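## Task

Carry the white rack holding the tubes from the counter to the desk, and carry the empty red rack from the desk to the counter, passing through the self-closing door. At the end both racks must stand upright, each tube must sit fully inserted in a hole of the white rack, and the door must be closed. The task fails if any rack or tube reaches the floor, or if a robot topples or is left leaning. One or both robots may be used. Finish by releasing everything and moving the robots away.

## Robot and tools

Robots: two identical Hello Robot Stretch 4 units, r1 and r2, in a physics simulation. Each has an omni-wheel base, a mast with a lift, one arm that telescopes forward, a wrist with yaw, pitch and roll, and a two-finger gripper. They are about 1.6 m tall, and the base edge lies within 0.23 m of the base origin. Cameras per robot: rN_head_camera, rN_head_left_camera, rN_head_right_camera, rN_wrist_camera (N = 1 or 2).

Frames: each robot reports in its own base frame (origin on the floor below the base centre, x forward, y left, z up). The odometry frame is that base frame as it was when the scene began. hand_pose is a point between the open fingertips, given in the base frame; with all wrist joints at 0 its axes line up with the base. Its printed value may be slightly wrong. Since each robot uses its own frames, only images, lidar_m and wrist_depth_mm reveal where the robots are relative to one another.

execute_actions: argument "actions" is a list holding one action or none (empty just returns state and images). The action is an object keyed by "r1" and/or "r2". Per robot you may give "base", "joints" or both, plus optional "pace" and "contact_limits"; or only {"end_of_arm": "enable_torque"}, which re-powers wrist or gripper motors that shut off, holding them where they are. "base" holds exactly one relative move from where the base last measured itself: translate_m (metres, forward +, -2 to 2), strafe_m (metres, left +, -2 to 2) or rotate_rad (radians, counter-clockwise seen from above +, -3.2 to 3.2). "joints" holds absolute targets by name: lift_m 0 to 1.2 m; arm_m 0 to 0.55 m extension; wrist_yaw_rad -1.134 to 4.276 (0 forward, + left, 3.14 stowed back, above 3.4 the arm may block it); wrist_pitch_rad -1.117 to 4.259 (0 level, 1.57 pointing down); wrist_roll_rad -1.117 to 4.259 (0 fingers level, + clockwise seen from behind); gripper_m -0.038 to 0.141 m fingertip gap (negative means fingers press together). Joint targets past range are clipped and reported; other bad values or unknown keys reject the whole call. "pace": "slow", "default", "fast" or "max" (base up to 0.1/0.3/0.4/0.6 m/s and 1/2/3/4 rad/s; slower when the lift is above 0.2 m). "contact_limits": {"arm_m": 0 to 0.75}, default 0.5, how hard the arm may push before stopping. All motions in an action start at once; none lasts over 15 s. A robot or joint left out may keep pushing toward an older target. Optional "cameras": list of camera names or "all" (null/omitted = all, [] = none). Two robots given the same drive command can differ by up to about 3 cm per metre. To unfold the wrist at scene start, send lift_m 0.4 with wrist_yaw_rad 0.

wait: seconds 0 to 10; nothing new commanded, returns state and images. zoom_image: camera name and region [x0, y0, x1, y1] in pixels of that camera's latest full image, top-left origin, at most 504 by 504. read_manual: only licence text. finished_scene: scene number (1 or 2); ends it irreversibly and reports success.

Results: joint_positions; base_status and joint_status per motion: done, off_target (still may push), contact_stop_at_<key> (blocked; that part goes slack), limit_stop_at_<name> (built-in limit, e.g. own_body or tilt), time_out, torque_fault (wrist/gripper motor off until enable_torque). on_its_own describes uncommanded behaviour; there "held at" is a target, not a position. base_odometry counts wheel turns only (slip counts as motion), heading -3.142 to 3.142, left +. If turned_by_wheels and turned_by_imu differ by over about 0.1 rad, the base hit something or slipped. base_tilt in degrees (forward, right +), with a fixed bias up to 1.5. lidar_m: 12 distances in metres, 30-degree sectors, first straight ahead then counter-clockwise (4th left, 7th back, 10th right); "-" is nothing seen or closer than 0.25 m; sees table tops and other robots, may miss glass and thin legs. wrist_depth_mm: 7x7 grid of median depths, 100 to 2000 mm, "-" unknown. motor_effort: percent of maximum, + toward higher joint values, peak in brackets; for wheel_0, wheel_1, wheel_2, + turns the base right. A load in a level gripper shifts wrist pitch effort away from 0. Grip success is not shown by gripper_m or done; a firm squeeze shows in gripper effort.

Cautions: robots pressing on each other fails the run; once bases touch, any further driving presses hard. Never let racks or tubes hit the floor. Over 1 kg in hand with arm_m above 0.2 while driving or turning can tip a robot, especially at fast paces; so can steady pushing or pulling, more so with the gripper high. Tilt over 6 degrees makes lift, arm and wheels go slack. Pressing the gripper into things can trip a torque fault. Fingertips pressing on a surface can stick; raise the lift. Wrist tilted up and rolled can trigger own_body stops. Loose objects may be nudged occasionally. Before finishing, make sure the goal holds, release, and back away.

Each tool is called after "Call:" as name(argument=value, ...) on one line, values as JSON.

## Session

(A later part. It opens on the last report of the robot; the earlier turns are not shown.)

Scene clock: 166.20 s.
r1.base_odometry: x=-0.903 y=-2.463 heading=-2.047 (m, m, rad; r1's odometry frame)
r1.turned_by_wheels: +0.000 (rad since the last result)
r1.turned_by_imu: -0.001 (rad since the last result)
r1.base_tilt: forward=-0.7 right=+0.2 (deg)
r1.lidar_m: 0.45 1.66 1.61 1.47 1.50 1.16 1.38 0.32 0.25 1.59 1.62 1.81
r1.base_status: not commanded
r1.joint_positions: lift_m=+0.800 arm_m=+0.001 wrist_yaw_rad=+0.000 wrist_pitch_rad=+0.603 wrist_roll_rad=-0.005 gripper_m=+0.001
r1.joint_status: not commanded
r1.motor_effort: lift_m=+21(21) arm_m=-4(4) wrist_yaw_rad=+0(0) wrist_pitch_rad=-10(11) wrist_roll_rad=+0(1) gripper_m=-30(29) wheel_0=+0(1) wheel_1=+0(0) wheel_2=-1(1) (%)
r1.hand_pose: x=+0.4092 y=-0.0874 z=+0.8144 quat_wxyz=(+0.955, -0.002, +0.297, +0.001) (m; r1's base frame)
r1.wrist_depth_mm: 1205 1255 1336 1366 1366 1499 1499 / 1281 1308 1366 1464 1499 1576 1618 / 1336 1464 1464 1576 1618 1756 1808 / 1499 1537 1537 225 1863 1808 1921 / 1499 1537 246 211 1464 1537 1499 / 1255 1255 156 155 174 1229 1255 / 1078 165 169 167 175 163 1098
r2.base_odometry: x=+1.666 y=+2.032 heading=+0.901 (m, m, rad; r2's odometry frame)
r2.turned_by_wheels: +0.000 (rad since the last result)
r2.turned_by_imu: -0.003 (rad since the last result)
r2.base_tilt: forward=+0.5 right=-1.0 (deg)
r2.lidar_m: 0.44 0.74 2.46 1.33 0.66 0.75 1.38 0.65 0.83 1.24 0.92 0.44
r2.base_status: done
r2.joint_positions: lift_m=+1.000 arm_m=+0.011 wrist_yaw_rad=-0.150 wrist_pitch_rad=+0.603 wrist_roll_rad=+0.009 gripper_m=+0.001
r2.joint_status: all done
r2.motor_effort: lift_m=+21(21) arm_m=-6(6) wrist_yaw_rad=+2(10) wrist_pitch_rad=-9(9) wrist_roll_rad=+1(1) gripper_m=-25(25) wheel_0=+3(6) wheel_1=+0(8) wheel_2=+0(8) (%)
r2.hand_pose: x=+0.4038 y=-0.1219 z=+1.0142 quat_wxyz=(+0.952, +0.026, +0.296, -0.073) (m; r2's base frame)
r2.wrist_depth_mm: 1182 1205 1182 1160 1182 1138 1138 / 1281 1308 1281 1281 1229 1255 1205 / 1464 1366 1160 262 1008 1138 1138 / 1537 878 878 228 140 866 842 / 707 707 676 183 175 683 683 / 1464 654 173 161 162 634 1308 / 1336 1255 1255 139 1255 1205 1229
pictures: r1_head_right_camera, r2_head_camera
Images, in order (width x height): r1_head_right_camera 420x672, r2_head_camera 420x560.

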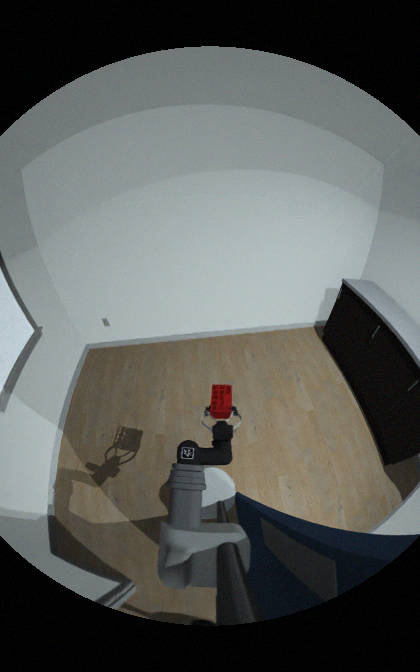

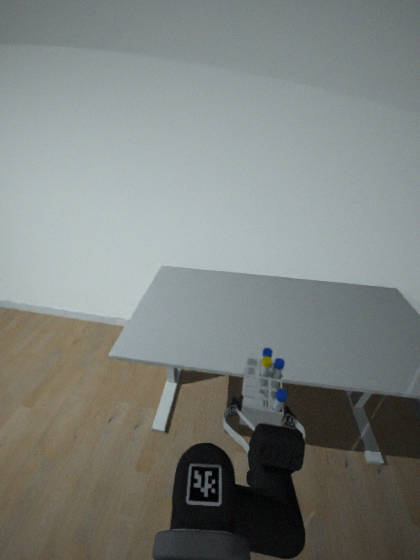

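Call:
execute_actions(actions=[{"r1":{"base":{"strafe_m":0.55},"joints":{"lift_m":1.0},"pace":"slow"},"r2":{"joints":{"arm_m":0.54,"lift_m":0.82},"pace":"slow"}}], cameras=["r1_head_right_camera","r2_head_camera"])

Call:
execute_actions(actions=[{"r1":{"base":{"translate_m":0.45}},"r2":{"joints":{"lift_m":0.75},"pace":"slow"}}], cameras=["r1_head_right_camera","r2_wrist_camera"])

Scene clock: 177.73 s.
r1.base_odometry: x=-0.415 y=-2.715 heading=-2.047 (m, m, rad; r1's odometry frame)
r1.turned_by_wheels: +0.000 (rad since the last result)
r1.turned_by_imu: -0.004 (rad since the last result)
r1.base_tilt: forward=-0.8 right=+0.2 (deg)
r1.lidar_m: 0.45 1.60 1.00 0.93 0.96 1.12 1.02 1.04 1.29 2.11 2.16 1.72
r1.base_status: done
r1.joint_positions: lift_m=+1.000 arm_m=+0.001 wrist_yaw_rad=+0.000 wrist_pitch_rad=+0.603 wrist_roll_rad=-0.005 gripper_m=+0.001
r1.joint_status: all done
r1.motor_effort: lift_m=+24(24) arm_m=-4(4) wrist_yaw_rad=+0(1) wrist_pitch_rad=-8(9) wrist_roll_rad=+1(0) gripper_m=-30(33) wheel_0=-4(5) wheel_1=+1(3) wheel_2=-1(1) (%)
r1.hand_pose: x=+0.4092 y=-0.0874 z=+1.0142 quat_wxyz=(+0.955, -0.002, +0.297, +0.001) (m; r1's base frame)
r1.wrist_depth_mm: 1138 1205 1205 1255 1308 1366 1366 / 1205 1255 1336 1366 1397 1499 1537 / 1308 1366 1366 1397 1499 1576 1661 / 1397 1430 1464 224 1756 1756 1863 / 1576 1618 247 211 1808 1808 1808 / 1499 1464 156 155 174 1537 1537 / 1281 165 169 167 176 163 1308
r2.base_odometry: x=+1.666 y=+2.032 heading=+0.901 (m, m, rad; r2's odometry frame)
r2.turned_by_wheels: +0.000 (rad since the last result)
r2.turned_by_imu: -0.002 (rad since the last result)
r2.base_tilt: forward=+0.5 right=-0.8 (deg)
r2.lidar_m: 0.67 0.72 2.49 1.32 0.66 0.57 0.56 0.62 0.82 1.24 0.92 0.69
r2.base_status: not commanded
r2.joint_positions: lift_m=+0.820 arm_m=+0.539 wrist_yaw_rad=-0.150 wrist_pitch_rad=+0.603 wrist_roll_rad=+0.009 gripper_m=+0.001
r2.joint_status: all done
r2.motor_effort: lift_m=+13(20) arm_m=+6(7) wrist_yaw_rad=-1(2) wrist_pitch_rad=-9(8) wrist_roll_rad=+0(1) gripper_m=-25(24) wheel_0=+2(2) wheel_1=+0(0) wheel_2=+0(0) (%)
r2.hand_pose: x=+0.9316 y=-0.1219 z=+0.8349 quat_wxyz=(+0.952, +0.026, +0.296, -0.073) (m; r2's base frame)
r2.wrist_depth_mm: 707 699 691 676 676 668 654 / 759 759 750 732 723 732 715 / 809 723 699 260 603 676 683 / 544 539 535 226 139 517 517 / 427 427 407 182 175 413 410 / 353 357 173 161 162 332 343 / 310 297 304 138 290 289 290
pictures: r1_head_right_camera, r2_head_camera
Images, in order (width x height): r1_head_right_camera 420x672, r2_head_camera 420x560.

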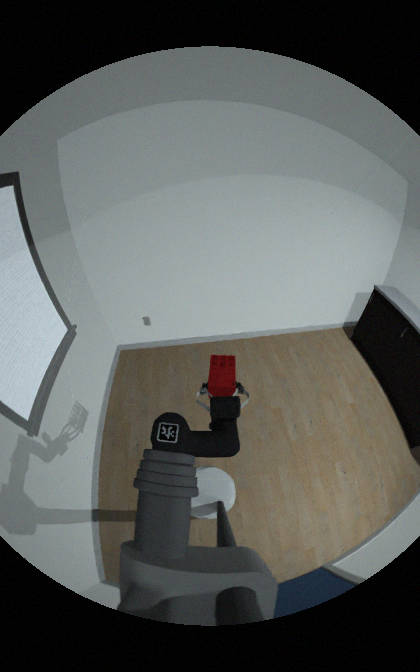

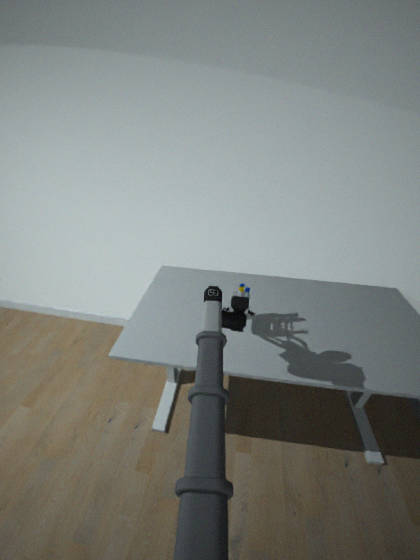

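Scene clock: 180.73 s.
r1.base_odometry: x=-0.621 y=-3.115 heading=-2.047 (m, m, rad; r1's odometry frame)
r1.turned_by_wheels: +0.000 (rad since the last result)
r1.turned_by_imu: -0.001 (rad since the last result)
r1.base_tilt: forward=-0.7 right=+0.2 (deg)
r1.lidar_m: 0.44 1.13 1.08 0.97 0.97 1.26 1.45 1.48 1.82 2.08 1.90 1.23
r1.base_status: done
r1.joint_positions: lift_m=+1.000 arm_m=+0.001 wrist_yaw_rad=+0.000 wrist_pitch_rad=+0.603 wrist_roll_rad=-0.005 gripper_m=+0.001
r1.joint_status: not commanded
r1.motor_effort: lift_m=+23(24) arm_m=-4(4) wrist_yaw_rad=+1(0) wrist_pitch_rad=-8(9) wrist_roll_rad=+0(0) gripper_m=-29(30) wheel_0=+2(6) wheel_1=-1(3) wheel_2=+2(8) (%)
r1.hand_pose: x=+0.4092 y=-0.0874 z=+1.0143 quat_wxyz=(+0.955, -0.002, +0.297, +0.001) (m; r1's base frame)
r1.wrist_depth_mm: 759 778 820 854 878 917 960 / 809 854 866 917 931 1008 1025 / 854 917 946 976 1042 1098 1138 / 946 976 991 225 1138 1205 1281 / 1025 1098 248 210 1229 1336 1397 / 1138 1138 156 155 174 1464 1537 / 1229 165 169 167 175 163 1308
r2.base_odometry: x=+1.666 y=+2.032 heading=+0.901 (m, m, rad; r2's odometry frame)
r2.turned_by_wheels: +0.000 (rad since the last result)
r2.turned_by_imu: -0.001 (rad since the last result)
r2.base_tilt: forward=+0.6 right=-0.9 (deg)
r2.lidar_m: 0.67 0.74 2.49 1.32 0.66 0.57 0.56 0.62 0.84 1.25 0.91 0.68
r2.base_status: not commanded
r2.joint_positions: lift_m=+0.750 arm_m=+0.539 wrist_yaw_rad=-0.150 wrist_pitch_rad=+0.603 wrist_roll_rad=+0.009 gripper_m=+0.001
r2.joint_status: all done
r2.motor_effort: lift_m=+13(11) arm_m=+6(6) wrist_yaw_rad=+2(0) wrist_pitch_rad=-9(9) wrist_roll_rad=+1(0) gripper_m=-25(25) wheel_0=+2(2) wheel_1=+0(0) wheel_2=+0(0) (%)
r2.hand_pose: x=+0.9317 y=-0.1219 z=+0.7649 quat_wxyz=(+0.952, +0.026, +0.296, -0.073) (m; r2's base frame)
r2.wrist_depth_mm: 699 691 691 683 668 676 661 / 750 741 732 732 715 707 699 / 549 539 525 260 459 521 508 / 407 404 399 225 139 389 387 / 320 322 309 183 175 314 310 / 266 266 173 161 162 252 258 / 231 224 228 138 218 217 223
pictures: r1_head_right_camera, r2_wrist_camera
Images, in order (width x height): r1_head_right_camera 420x672, r2_wrist_camera 616x392.

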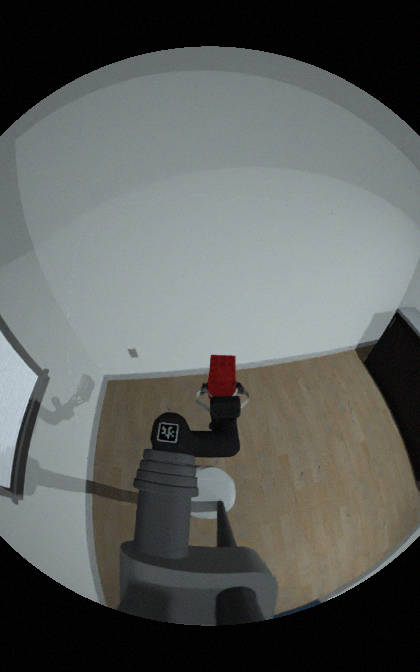

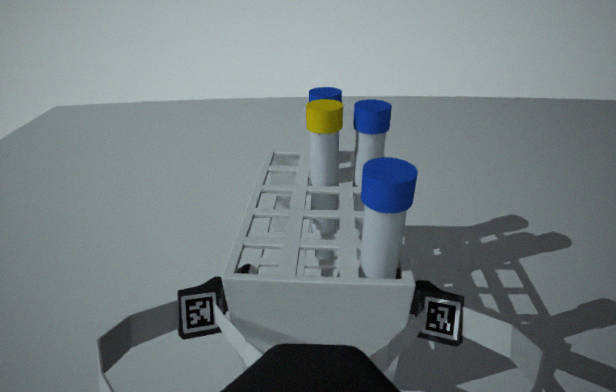

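Call:
execute_actions(actions=[{"r1":{"base":{"rotate_rad":-1.42},"pace":"slow"},"r2":{"joints":{"lift_m":0.744,"gripper_m":0.14},"pace":"slow"}}], cameras=[])

Call:
execute_actions(actions=[{"r1":{"base":{"translate_m":1.35}},"r2":{"joints":{"arm_m":0.29}}}], cameras=["r1_head_camera"])

Call:
execute_actions(actions=[{"r2":{"joints":{"wrist_pitch_rad":0,"lift_m":0.63}}}], cameras=["r2_wrist_camera"])

Call:
zoom_image(camera="r2_wrist_camera", region=[200,150,440,350])

Scene clock: 189.57 s.
r1.base_odometry: x=-0.621 y=-3.115 heading=+2.816 (m, m, rad; r1's odometry frame)
r1.turned_by_wheels: -1.420 (rad since the last result)
r1.turned_by_imu: -1.442 (rad since the last result)
r1.base_tilt: forward=-0.7 right=+0.2 (deg)
r1.lidar_m: 0.44 1.60 1.16 1.12 1.16 1.03 0.96 1.05 1.43 1.42 1.51 2.11
r1.base_status: done
r1.joint_positions: lift_m=+1.000 arm_m=+0.001 wrist_yaw_rad=+0.000 wrist_pitch_rad=+0.603 wrist_roll_rad=-0.005 gripper_m=+0.001
r1.joint_status: not commanded
r1.motor_effort: lift_m=+23(23) arm_m=-4(4) wrist_yaw_rad=+0(0) wrist_pitch_rad=-9(8) wrist_roll_rad=+0(0) gripper_m=-29(31) wheel_0=+2(6) wheel_1=+1(4) wheel_2=+3(8) (%)
r1.hand_pose: x=+0.4092 y=-0.0874 z=+1.0143 quat_wxyz=(+0.955, -0.002, +0.297, +0.001) (m; r1's base frame)
r1.wrist_depth_mm: 1808 1756 1863 1863 1808 - 1921 / 1863 1756 1863 1808 1808 - 1921 / 1921 1983 1983 1983 - - 1983 / 1863 - - 224 - - 1983 / 1708 1863 248 210 1808 1808 1808 / 1499 1499 155 154 174 1499 1464 / 1281 166 169 167 176 163 1308
r2.base_odometry: x=+1.666 y=+2.032 heading=+0.901 (m, m, rad; r2's odometry frame)
r2.turned_by_wheels: +0.000 (rad since the last result)
r2.turned_by_imu: -0.002 (rad since the last result)
r2.base_tilt: forward=+0.7 right=-0.9 (deg)
r2.lidar_m: 0.68 0.73 2.48 1.33 0.67 0.56 0.55 0.61 0.83 1.22 0.90 0.68
r2.base_status: not commanded
r2.joint_positions: lift_m=+0.744 arm_m=+0.539 wrist_yaw_rad=-0.150 wrist_pitch_rad=+0.603 wrist_roll_rad=+0.009 gripper_m=+0.140
r2.joint_status: all done
r2.motor_effort: lift_m=+13(11) arm_m=+6(6) wrist_yaw_rad=-1(1) wrist_pitch_rad=-7(9) wrist_roll_rad=+1(1) gripper_m=-1(24) wheel_0=+2(2) wheel_1=+0(0) wheel_2=+0(0) (%)
r2.hand_pose: x=+0.9318 y=-0.1219 z=+0.7591 quat_wxyz=(+0.952, +0.026, +0.296, -0.073) (m; r2's base frame)
r2.wrist_depth_mm: 699 699 691 691 676 668 661 / 741 741 732 715 707 699 707 / 539 525 517 480 473 504 504 / 397 394 389 244 349 377 375 / 312 314 310 242 195 306 301 / 260 252 197 187 184 207 252 / 227 221 222 117 220 218 220
pictures: none
No camera images: the call's "cameras" was empty. Leave "cameras" out to get every camera's image.

Scene clock: 195.57 s.
r1.base_odometry: x=-1.901 y=-2.684 heading=+2.816 (m, m, rad; r1's odometry frame)
r1.turned_by_wheels: +0.000 (rad since the last result)
r1.turned_by_imu: -0.004 (rad since the last result)
r1.base_tilt: forward=-0.8 right=+0.2 (deg)
r1.lidar_m: 0.45 0.74 1.05 1.12 1.15 1.60 2.36 2.02 1.55 1.46 1.08 0.76
r1.base_status: done
r1.joint_positions: lift_m=+1.000 arm_m=+0.001 wrist_yaw_rad=+0.000 wrist_pitch_rad=+0.603 wrist_roll_rad=-0.005 gripper_m=+0.001
r1.joint_status: not commanded
r1.motor_effort: lift_m=+23(24) arm_m=-4(4) wrist_yaw_rad=+1(1) wrist_pitch_rad=-10(10) wrist_roll_rad=+0(1) gripper_m=-29(28) wheel_0=+0(6) wheel_1=+0(5) wheel_2=+0(7) (%)
r1.hand_pose: x=+0.4092 y=-0.0874 z=+1.0143 quat_wxyz=(+0.955, -0.002, +0.297, +0.001) (m; r1's base frame)
r1.wrist_depth_mm: 1025 1042 1060 1060 1078 1078 1078 / 1025 1008 1008 976 1008 1025 1025 / 691 683 683 683 691 691 699 / 564 569 559 225 585 597 627 / 640 647 248 211 661 683 699 / 707 699 155 155 174 759 778 / 759 165 170 168 176 163 878
r2.base_odometry: x=+1.666 y=+2.032 heading=+0.901 (m, m, rad; r2's odometry frame)
r2.turned_by_wheels: +0.000 (rad since the last result)
r2.turned_by_imu: -0.001 (rad since the last result)
r2.base_tilt: forward=+0.6 right=-0.8 (deg)
r2.lidar_m: 0.69 0.74 2.48 1.34 0.67 0.55 0.56 0.62 0.84 1.23 0.90 0.72
r2.base_status: not commanded
r2.joint_positions: lift_m=+0.744 arm_m=+0.291 wrist_yaw_rad=-0.150 wrist_pitch_rad=+0.602 wrist_roll_rad=+0.009 gripper_m=+0.140
r2.joint_status: all done
r2.motor_effort: lift_m=+12(13) arm_m=-6(10) wrist_yaw_rad=+1(1) wrist_pitch_rad=-6(7) wrist_roll_rad=+1(1) gripper_m=+1(1) wheel_0=+2(2) wheel_1=+0(0) wheel_2=+0(0) (%)
r2.hand_pose: x=+0.6840 y=-0.1220 z=+0.7592 quat_wxyz=(+0.952, +0.026, +0.295, -0.073) (m; r2's base frame)
r2.wrist_depth_mm: 946 917 917 931 904 891 878 / 991 809 768 627 741 750 741 / 539 530 517 413 508 500 504 / 397 394 392 387 384 382 377 / 314 314 315 312 309 304 304 / 264 260 254 262 258 208 256 / 1025 960 1008 117 991 991 1008
pictures: r1_head_camera
Images, in order (width x height): r1_head_camera 420x560.

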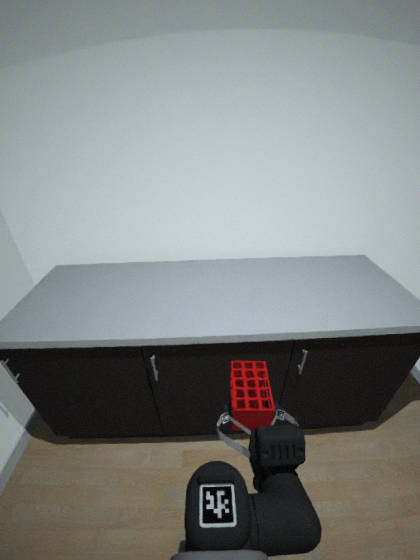

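Scene clock: 197.07 s.
r1.base_odometry: x=-1.901 y=-2.684 heading=+2.816 (m, m, rad; r1's odometry frame)
r1.turned_by_wheels: +0.000 (rad since the last result)
r1.turned_by_imu: +0.000 (rad since the last result)
r1.base_tilt: forward=-0.8 right=+0.1 (deg)
r1.lidar_m: 0.45 0.75 1.03 1.12 1.17 1.60 2.36 2.02 1.53 1.47 1.07 0.76
r1.base_status: not commanded
r1.joint_positions: lift_m=+1.000 arm_m=+0.001 wrist_yaw_rad=+0.000 wrist_pitch_rad=+0.603 wrist_roll_rad=-0.005 gripper_m=+0.001
r1.joint_status: not commanded
r1.motor_effort: lift_m=+23(23) arm_m=-4(4) wrist_yaw_rad=+0(0) wrist_pitch_rad=-9(11) wrist_roll_rad=+0(0) gripper_m=-30(32) wheel_0=+0(0) wheel_1=+0(0) wheel_2=+0(0) (%)
r1.hand_pose: x=+0.4092 y=-0.0874 z=+1.0143 quat_wxyz=(+0.955, -0.002, +0.297, +0.001) (m; r1's base frame)
r1.wrist_depth_mm: 1025 1060 1060 1060 1060 1060 1078 / 1042 1008 991 991 991 1008 1025 / 699 699 683 683 691 691 699 / 564 574 559 224 580 597 627 / 634 647 247 211 654 691 691 / 707 699 156 155 174 750 809 / 768 166 169 167 175 163 917
r2.base_odometry: x=+1.666 y=+2.032 heading=+0.901 (m, m, rad; r2's odometry frame)
r2.turned_by_wheels: +0.000 (rad since the last result)
r2.turned_by_imu: +0.000 (rad since the last result)
r2.base_tilt: forward=+0.6 right=-0.8 (deg)
r2.lidar_m: 0.67 0.72 2.47 1.33 0.65 0.57 0.55 0.62 0.83 1.23 0.91 0.70
r2.base_status: not commanded
r2.joint_positions: lift_m=+0.630 arm_m=+0.291 wrist_yaw_rad=-0.150 wrist_pitch_rad=+0.003 wrist_roll_rad=+0.009 gripper_m=+0.140
r2.joint_status: all done
r2.motor_effort: lift_m=+13(13) arm_m=-6(6) wrist_yaw_rad=+1(1) wrist_pitch_rad=-9(13) wrist_roll_rad=+1(1) gripper_m=-2(1) wheel_0=+2(2) wheel_1=+0(0) wheel_2=+0(0) (%)
r2.hand_pose: x=+0.7341 y=-0.1295 z=+0.8078 quat_wxyz=(+0.997, +0.005, +0.001, -0.075) (m; r2's base frame)
r2.wrist_depth_mm: 1078 1060 1060 1025 1025 1042 1008 / 1060 1060 1025 1008 1008 1008 1025 / 1060 1042 1042 1025 1008 1025 1008 / 1060 1042 1078 1025 1042 991 991 / 1042 1060 1025 492 1008 991 991 / 445 415 389 394 492 207 473 / 307 300 329 117 336 309 312
pictures: r2_wrist_camera
Images, in order (width x height): r2_wrist_camera 616x392.

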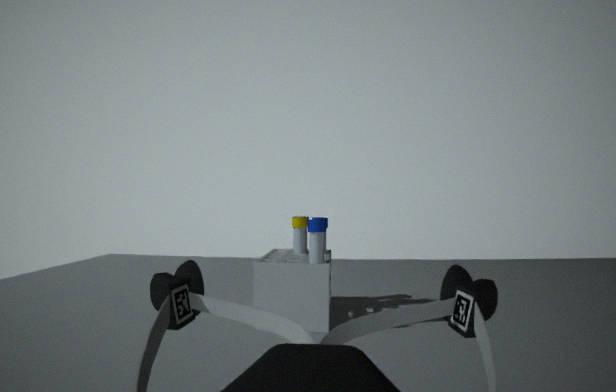

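Region (200, 150, 440, 350) of r2_wrist_camera's 616x392 image, scaled by 2.100.

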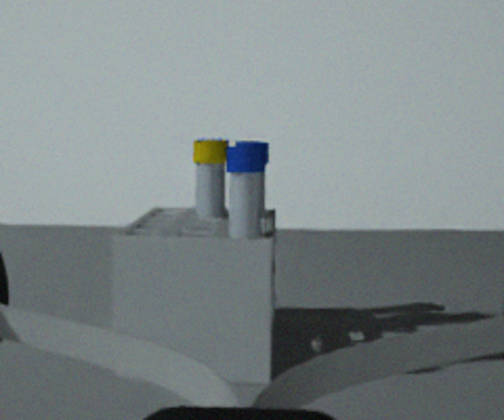

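Tubes level. Place the red rack.

Call:
execute_actions(actions=[{"r1":{"joints":{"arm_m":0.52}},"r2":{"joints":{"arm_m":0.01}}}], cameras=[])

Call:
execute_actions(actions=[{"r1":{"joints":{"lift_m":0.925},"pace":"slow"}}], cameras=[])

Call:
execute_actions(actions=[{"r1":{"joints":{"gripper_m":0.14}}}], cameras=[])

Call:
execute_actions(actions=[{"r1":{"joints":{"arm_m":0.0}}}], cameras=["r1_head_right_camera","r1_wrist_camera","r2_wrist_camera"])

Scene clock: 202.97 s.
r1.base_odometry: x=-1.901 y=-2.684 heading=+2.816 (m, m, rad; r1's odometry frame)
r1.turned_by_wheels: +0.000 (rad since the last result)
r1.turned_by_imu: -0.001 (rad since the last result)
r1.base_tilt: forward=-0.7 right=+0.2 (deg)
r1.lidar_m: 0.71 0.76 1.02 1.11 1.17 1.60 2.34 2.02 1.51 1.47 1.06 0.78
r1.base_status: not commanded
r1.joint_positions: lift_m=+1.000 arm_m=+0.519 wrist_yaw_rad=+0.000 wrist_pitch_rad=+0.603 wrist_roll_rad=-0.005 gripper_m=+0.001
r1.joint_status: all done
r1.motor_effort: lift_m=+23(23) arm_m=+6(6) wrist_yaw_rad=+0(1) wrist_pitch_rad=-8(9) wrist_roll_rad=-1(0) gripper_m=-30(32) wheel_0=+0(0) wheel_1=+0(0) wheel_2=+0(0) (%)
r1.hand_pose: x=+0.9276 y=-0.0874 z=+1.0143 quat_wxyz=(+0.955, -0.002, +0.297, +0.001) (m; r1's base frame)
r1.wrist_depth_mm: 569 569 574 585 585 585 585 / 597 609 621 627 627 627 634 / 647 647 661 668 668 683 661 / 517 517 477 224 521 521 521 / 418 418 247 211 407 424 421 / 347 351 155 155 174 351 347 / 296 165 170 168 175 163 307
r2.base_odometry: x=+1.666 y=+2.032 heading=+0.901 (m, m, rad; r2's odometry frame)
r2.turned_by_wheels: +0.000 (rad since the last result)
r2.turned_by_imu: -0.001 (rad since the last result)
r2.base_tilt: forward=+0.6 right=-0.9 (deg)
r2.lidar_m: 0.68 0.74 2.49 1.35 0.66 0.55 0.55 0.61 0.82 1.22 0.91 0.70
r2.base_status: not commanded
r2.joint_positions: lift_m=+0.630 arm_m=+0.011 wrist_yaw_rad=-0.150 wrist_pitch_rad=+0.003 wrist_roll_rad=+0.009 gripper_m=+0.140
r2.joint_status: all done
r2.motor_effort: lift_m=+12(12) arm_m=-6(6) wrist_yaw_rad=+1(1) wrist_pitch_rad=-7(9) wrist_roll_rad=+0(0) gripper_m=+0(0) wheel_0=+2(2) wheel_1=+0(0) wheel_2=+0(0) (%)
r2.hand_pose: x=+0.4542 y=-0.1296 z=+0.8079 quat_wxyz=(+0.997, +0.005, +0.001, -0.075) (m; r2's base frame)
r2.wrist_depth_mm: 1366 1366 1308 1308 1336 1308 1281 / 1366 1366 1366 1308 1308 1308 1308 / 1366 1366 1336 1308 1281 1281 1255 / 1366 1281 1308 1308 1281 1308 1255 / 1397 1042 1078 788 1138 1138 1118 / 512 466 459 500 496 208 484 / 1336 1336 1308 117 1308 1281 1281
pictures: none
No camera images: the call's "cameras" was empty. Leave "cameras" out to get every camera's image.

Scene clock: 204.47 s.
r1.base_odometry: x=-1.901 y=-2.684 heading=+2.816 (m, m, rad; r1's odometry frame)
r1.turned_by_wheels: +0.000 (rad since the last result)
r1.turned_by_imu: +0.000 (rad since the last result)
r1.base_tilt: forward=-0.7 right=+0.1 (deg)
r1.lidar_m: 0.72 0.76 1.03 1.12 1.16 1.62 2.35 2.04 1.52 1.46 1.06 0.76
r1.base_status: not commanded
r1.joint_positions: lift_m=+0.925 arm_m=+0.519 wrist_yaw_rad=+0.000 wrist_pitch_rad=+0.603 wrist_roll_rad=-0.005 gripper_m=+0.001
r1.joint_status: all done
r1.motor_effort: lift_m=+14(21) arm_m=+6(6) wrist_yaw_rad=+0(0) wrist_pitch_rad=-7(8) wrist_roll_rad=+0(0) gripper_m=-29(29) wheel_0=+0(0) wheel_1=+0(0) wheel_2=+0(0) (%)
r1.hand_pose: x=+0.9276 y=-0.0874 z=+0.9400 quat_wxyz=(+0.955, -0.002, +0.297, +0.001) (m; r1's base frame)
r1.wrist_depth_mm: 564 569 569 580 580 585 580 / 603 609 621 609 627 627 627 / 504 504 496 496 496 496 504 / 382 382 349 224 382 382 382 / 307 306 246 211 297 307 306 / 256 257 156 154 174 256 256 / 218 166 170 167 175 163 222
r2.base_odometry: x=+1.666 y=+2.032 heading=+0.901 (m, m, rad; r2's odometry frame)
r2.turned_by_wheels: +0.000 (rad since the last result)
r2.turned_by_imu: +0.000 (rad since the last result)
r2.base_tilt: forward=+0.6 right=-0.8 (deg)
r2.lidar_m: 0.67 0.75 2.47 1.33 0.67 0.57 0.55 0.61 0.82 1.24 0.91 0.67
r2.base_status: not commanded
r2.joint_positions: lift_m=+0.630 arm_m=+0.011 wrist_yaw_rad=-0.150 wrist_pitch_rad=+0.003 wrist_roll_rad=+0.009 gripper_m=+0.140
r2.joint_status: not commanded
r2.motor_effort: lift_m=+12(13) arm_m=-6(6) wrist_yaw_rad=+1(1) wrist_pitch_rad=-7(8) wrist_roll_rad=+1(1) gripper_m=+1(0) wheel_0=+2(2) wheel_1=+0(0) wheel_2=+0(0) (%)
r2.hand_pose: x=+0.4542 y=-0.1296 z=+0.8079 quat_wxyz=(+0.997, +0.005, +0.001, -0.075) (m; r2's base frame)
r2.wrist_depth_mm: 1366 1336 1366 1308 1308 1281 1281 / 1366 1336 1366 1308 1308 1308 1281 / 1366 1336 1336 1281 1308 1281 1281 / 1366 1336 1308 1336 1308 1281 1281 / 1336 1060 1078 798 1138 1118 1098 / 508 469 462 496 500 206 484 / 1366 1308 1336 117 1281 1281 1255
pictures: none
No camera images: the call's "cameras" was empty. Leave "cameras" out to get every camera's image.

Scene clock: 206.83 s.
r1.base_odometry: x=-1.901 y=-2.684 heading=+2.816 (m, m, rad; r1's odometry frame)
r1.turned_by_wheels: +0.000 (rad since the last result)
r1.turned_by_imu: -0.001 (rad since the last result)
r1.base_tilt: forward=-0.7 right=+0.3 (deg)
r1.lidar_m: 0.71 0.75 1.05 1.11 1.18 1.62 2.35 2.01 1.53 1.47 1.08 0.77
r1.base_status: not commanded
r1.joint_positions: lift_m=+0.925 arm_m=+0.519 wrist_yaw_rad=+0.000 wrist_pitch_rad=+0.602 wrist_roll_rad=-0.005 gripper_m=+0.140
r1.joint_status: all done
r1.motor_effort: lift_m=+14(14) arm_m=+6(6) wrist_yaw_rad=+0(0) wrist_pitch_rad=-8(9) wrist_roll_rad=+0(0) gripper_m=-3(30) wheel_0=+0(0) wheel_1=-1(0) wheel_2=+0(0) (%)
r1.hand_pose: x=+0.9277 y=-0.0874 z=+0.9401 quat_wxyz=(+0.955, -0.002, +0.297, +0.001) (m; r1's base frame)
r1.wrist_depth_mm: 564 574 574 580 580 585 591 / 603 609 621 615 627 621 627 / 500 500 504 496 500 504 508 / 384 384 364 264 379 382 382 / 307 309 287 233 300 309 307 / 256 213 185 181 196 250 258 / 222 216 211 152 224 220 223
r2.base_odometry: x=+1.666 y=+2.032 heading=+0.901 (m, m, rad; r2's odometry frame)
r2.turned_by_wheels: +0.000 (rad since the last result)
r2.turned_by_imu: +0.000 (rad since the last result)
r2.base_tilt: forward=+0.5 right=-0.9 (deg)
r2.lidar_m: 0.66 0.74 2.46 1.34 0.67 0.56 0.56 0.60 0.82 1.24 0.91 0.70
r2.base_status: not commanded
r2.joint_positions: lift_m=+0.630 arm_m=+0.011 wrist_yaw_rad=-0.150 wrist_pitch_rad=+0.003 wrist_roll_rad=+0.009 gripper_m=+0.140
r2.joint_status: not commanded
r2.motor_effort: lift_m=+13(13) arm_m=-6(6) wrist_yaw_rad=+2(2) wrist_pitch_rad=-7(7) wrist_roll_rad=+1(1) gripper_m=+0(1) wheel_0=+2(2) wheel_1=+1(0) wheel_2=+0(0) (%)
r2.hand_pose: x=+0.4542 y=-0.1296 z=+0.8079 quat_wxyz=(+0.997, +0.005, +0.001, -0.075) (m; r2's base frame)
r2.wrist_depth_mm: 1366 1366 1336 1336 1308 1281 1281 / 1336 1308 1336 1336 1308 1308 1281 / 1397 1336 1308 1308 1336 1281 1308 / 1366 1308 1308 1336 1336 1281 1281 / 1366 1025 1118 798 1138 1118 1118 / 508 466 462 492 496 208 484 / 1308 1281 1281 117 1255 1255 1255
pictures: none
No camera images: the call's "cameras" was empty. Leave "cameras" out to get every camera's image.

Scene clock: 209.43 s.
r1.base_odometry: x=-1.901 y=-2.684 heading=+2.816 (m, m, rad; r1's odometry frame)
r1.turned_by_wheels: +0.000 (rad since the last result)
r1.turned_by_imu: -0.001 (rad since the last result)
r1.base_tilt: forward=-0.7 right=+0.2 (deg)
r1.lidar_m: 0.72 0.74 1.02 1.12 1.18 1.62 2.35 2.01 1.51 1.47 1.08 0.77
r1.base_status: not commanded
r1.joint_positions: lift_m=+0.925 arm_m=+0.001 wrist_yaw_rad=+0.000 wrist_pitch_rad=+0.602 wrist_roll_rad=-0.005 gripper_m=+0.140
r1.joint_status: all done
r1.motor_effort: lift_m=+14(15) arm_m=-5(6) wrist_yaw_rad=+1(0) wrist_pitch_rad=-7(8) wrist_roll_rad=+0(0) gripper_m=-3(3) wheel_0=+0(0) wheel_1=+0(1) wheel_2=+0(0) (%)
r1.hand_pose: x=+0.4096 y=-0.0874 z=+0.9402 quat_wxyz=(+0.955, -0.002, +0.297, +0.001) (m; r1's base frame)
r1.wrist_depth_mm: 1042 1042 1025 1042 1060 1060 1078 / 768 741 732 640 732 750 768 / 525 530 539 539 539 549 554 / 580 585 591 603 609 621 634 / 634 647 661 668 683 691 699 / 715 213 715 750 715 750 788 / 788 798 788 151 831 854 891
r2.base_odometry: x=+1.666 y=+2.032 heading=+0.901 (m, m, rad; r2's odometry frame)
r2.turned_by_wheels: +0.000 (rad since the last result)
r2.turned_by_imu: -0.001 (rad since the last result)
r2.base_tilt: forward=+0.6 right=-0.8 (deg)
r2.lidar_m: 0.68 0.74 2.47 1.30 0.68 0.56 0.56 0.62 0.81 1.23 0.91 0.69
r2.base_status: not commanded
r2.joint_positions: lift_m=+0.630 arm_m=+0.011 wrist_yaw_rad=-0.150 wrist_pitch_rad=+0.003 wrist_roll_rad=+0.009 gripper_m=+0.140
r2.joint_status: not commanded
r2.motor_effort: lift_m=+13(13) arm_m=-6(6) wrist_yaw_rad=+1(0) wrist_pitch_rad=-7(7) wrist_roll_rad=+0(0) gripper_m=+1(0) wheel_0=+2(2) wheel_1=+1(0) wheel_2=+0(0) (%)
r2.hand_pose: x=+0.4542 y=-0.1296 z=+0.8079 quat_wxyz=(+0.997, +0.005, +0.001, -0.075) (m; r2's base frame)
r2.wrist_depth_mm: 1397 1366 1366 1336 1336 1308 1255 / 1366 1366 1308 1336 1336 1281 1281 / 1366 1308 1336 1308 1308 1308 1281 / 1366 1308 1308 1308 1308 1308 1281 / 1336 1042 1060 788 1138 1118 1118 / 508 473 462 500 500 208 484 / 1366 1308 1336 117 1255 1229 1255
pictures: r1_head_right_camera, r1_wrist_camera, r2_wrist_camera
Images, in order (width x height): r1_head_right_camera 420x672, r1_wrist_camera 616x392, r2_wrist_camera 616x392.

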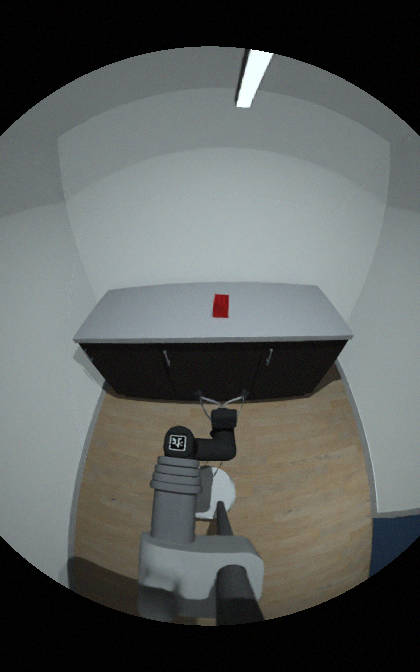

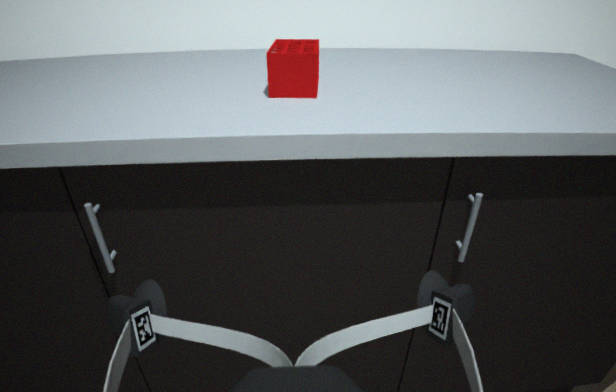

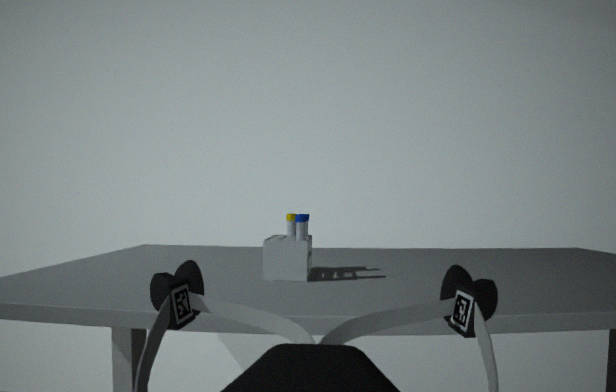

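Call:
finished_scene(scene=2)

The scene is finished: the task was done.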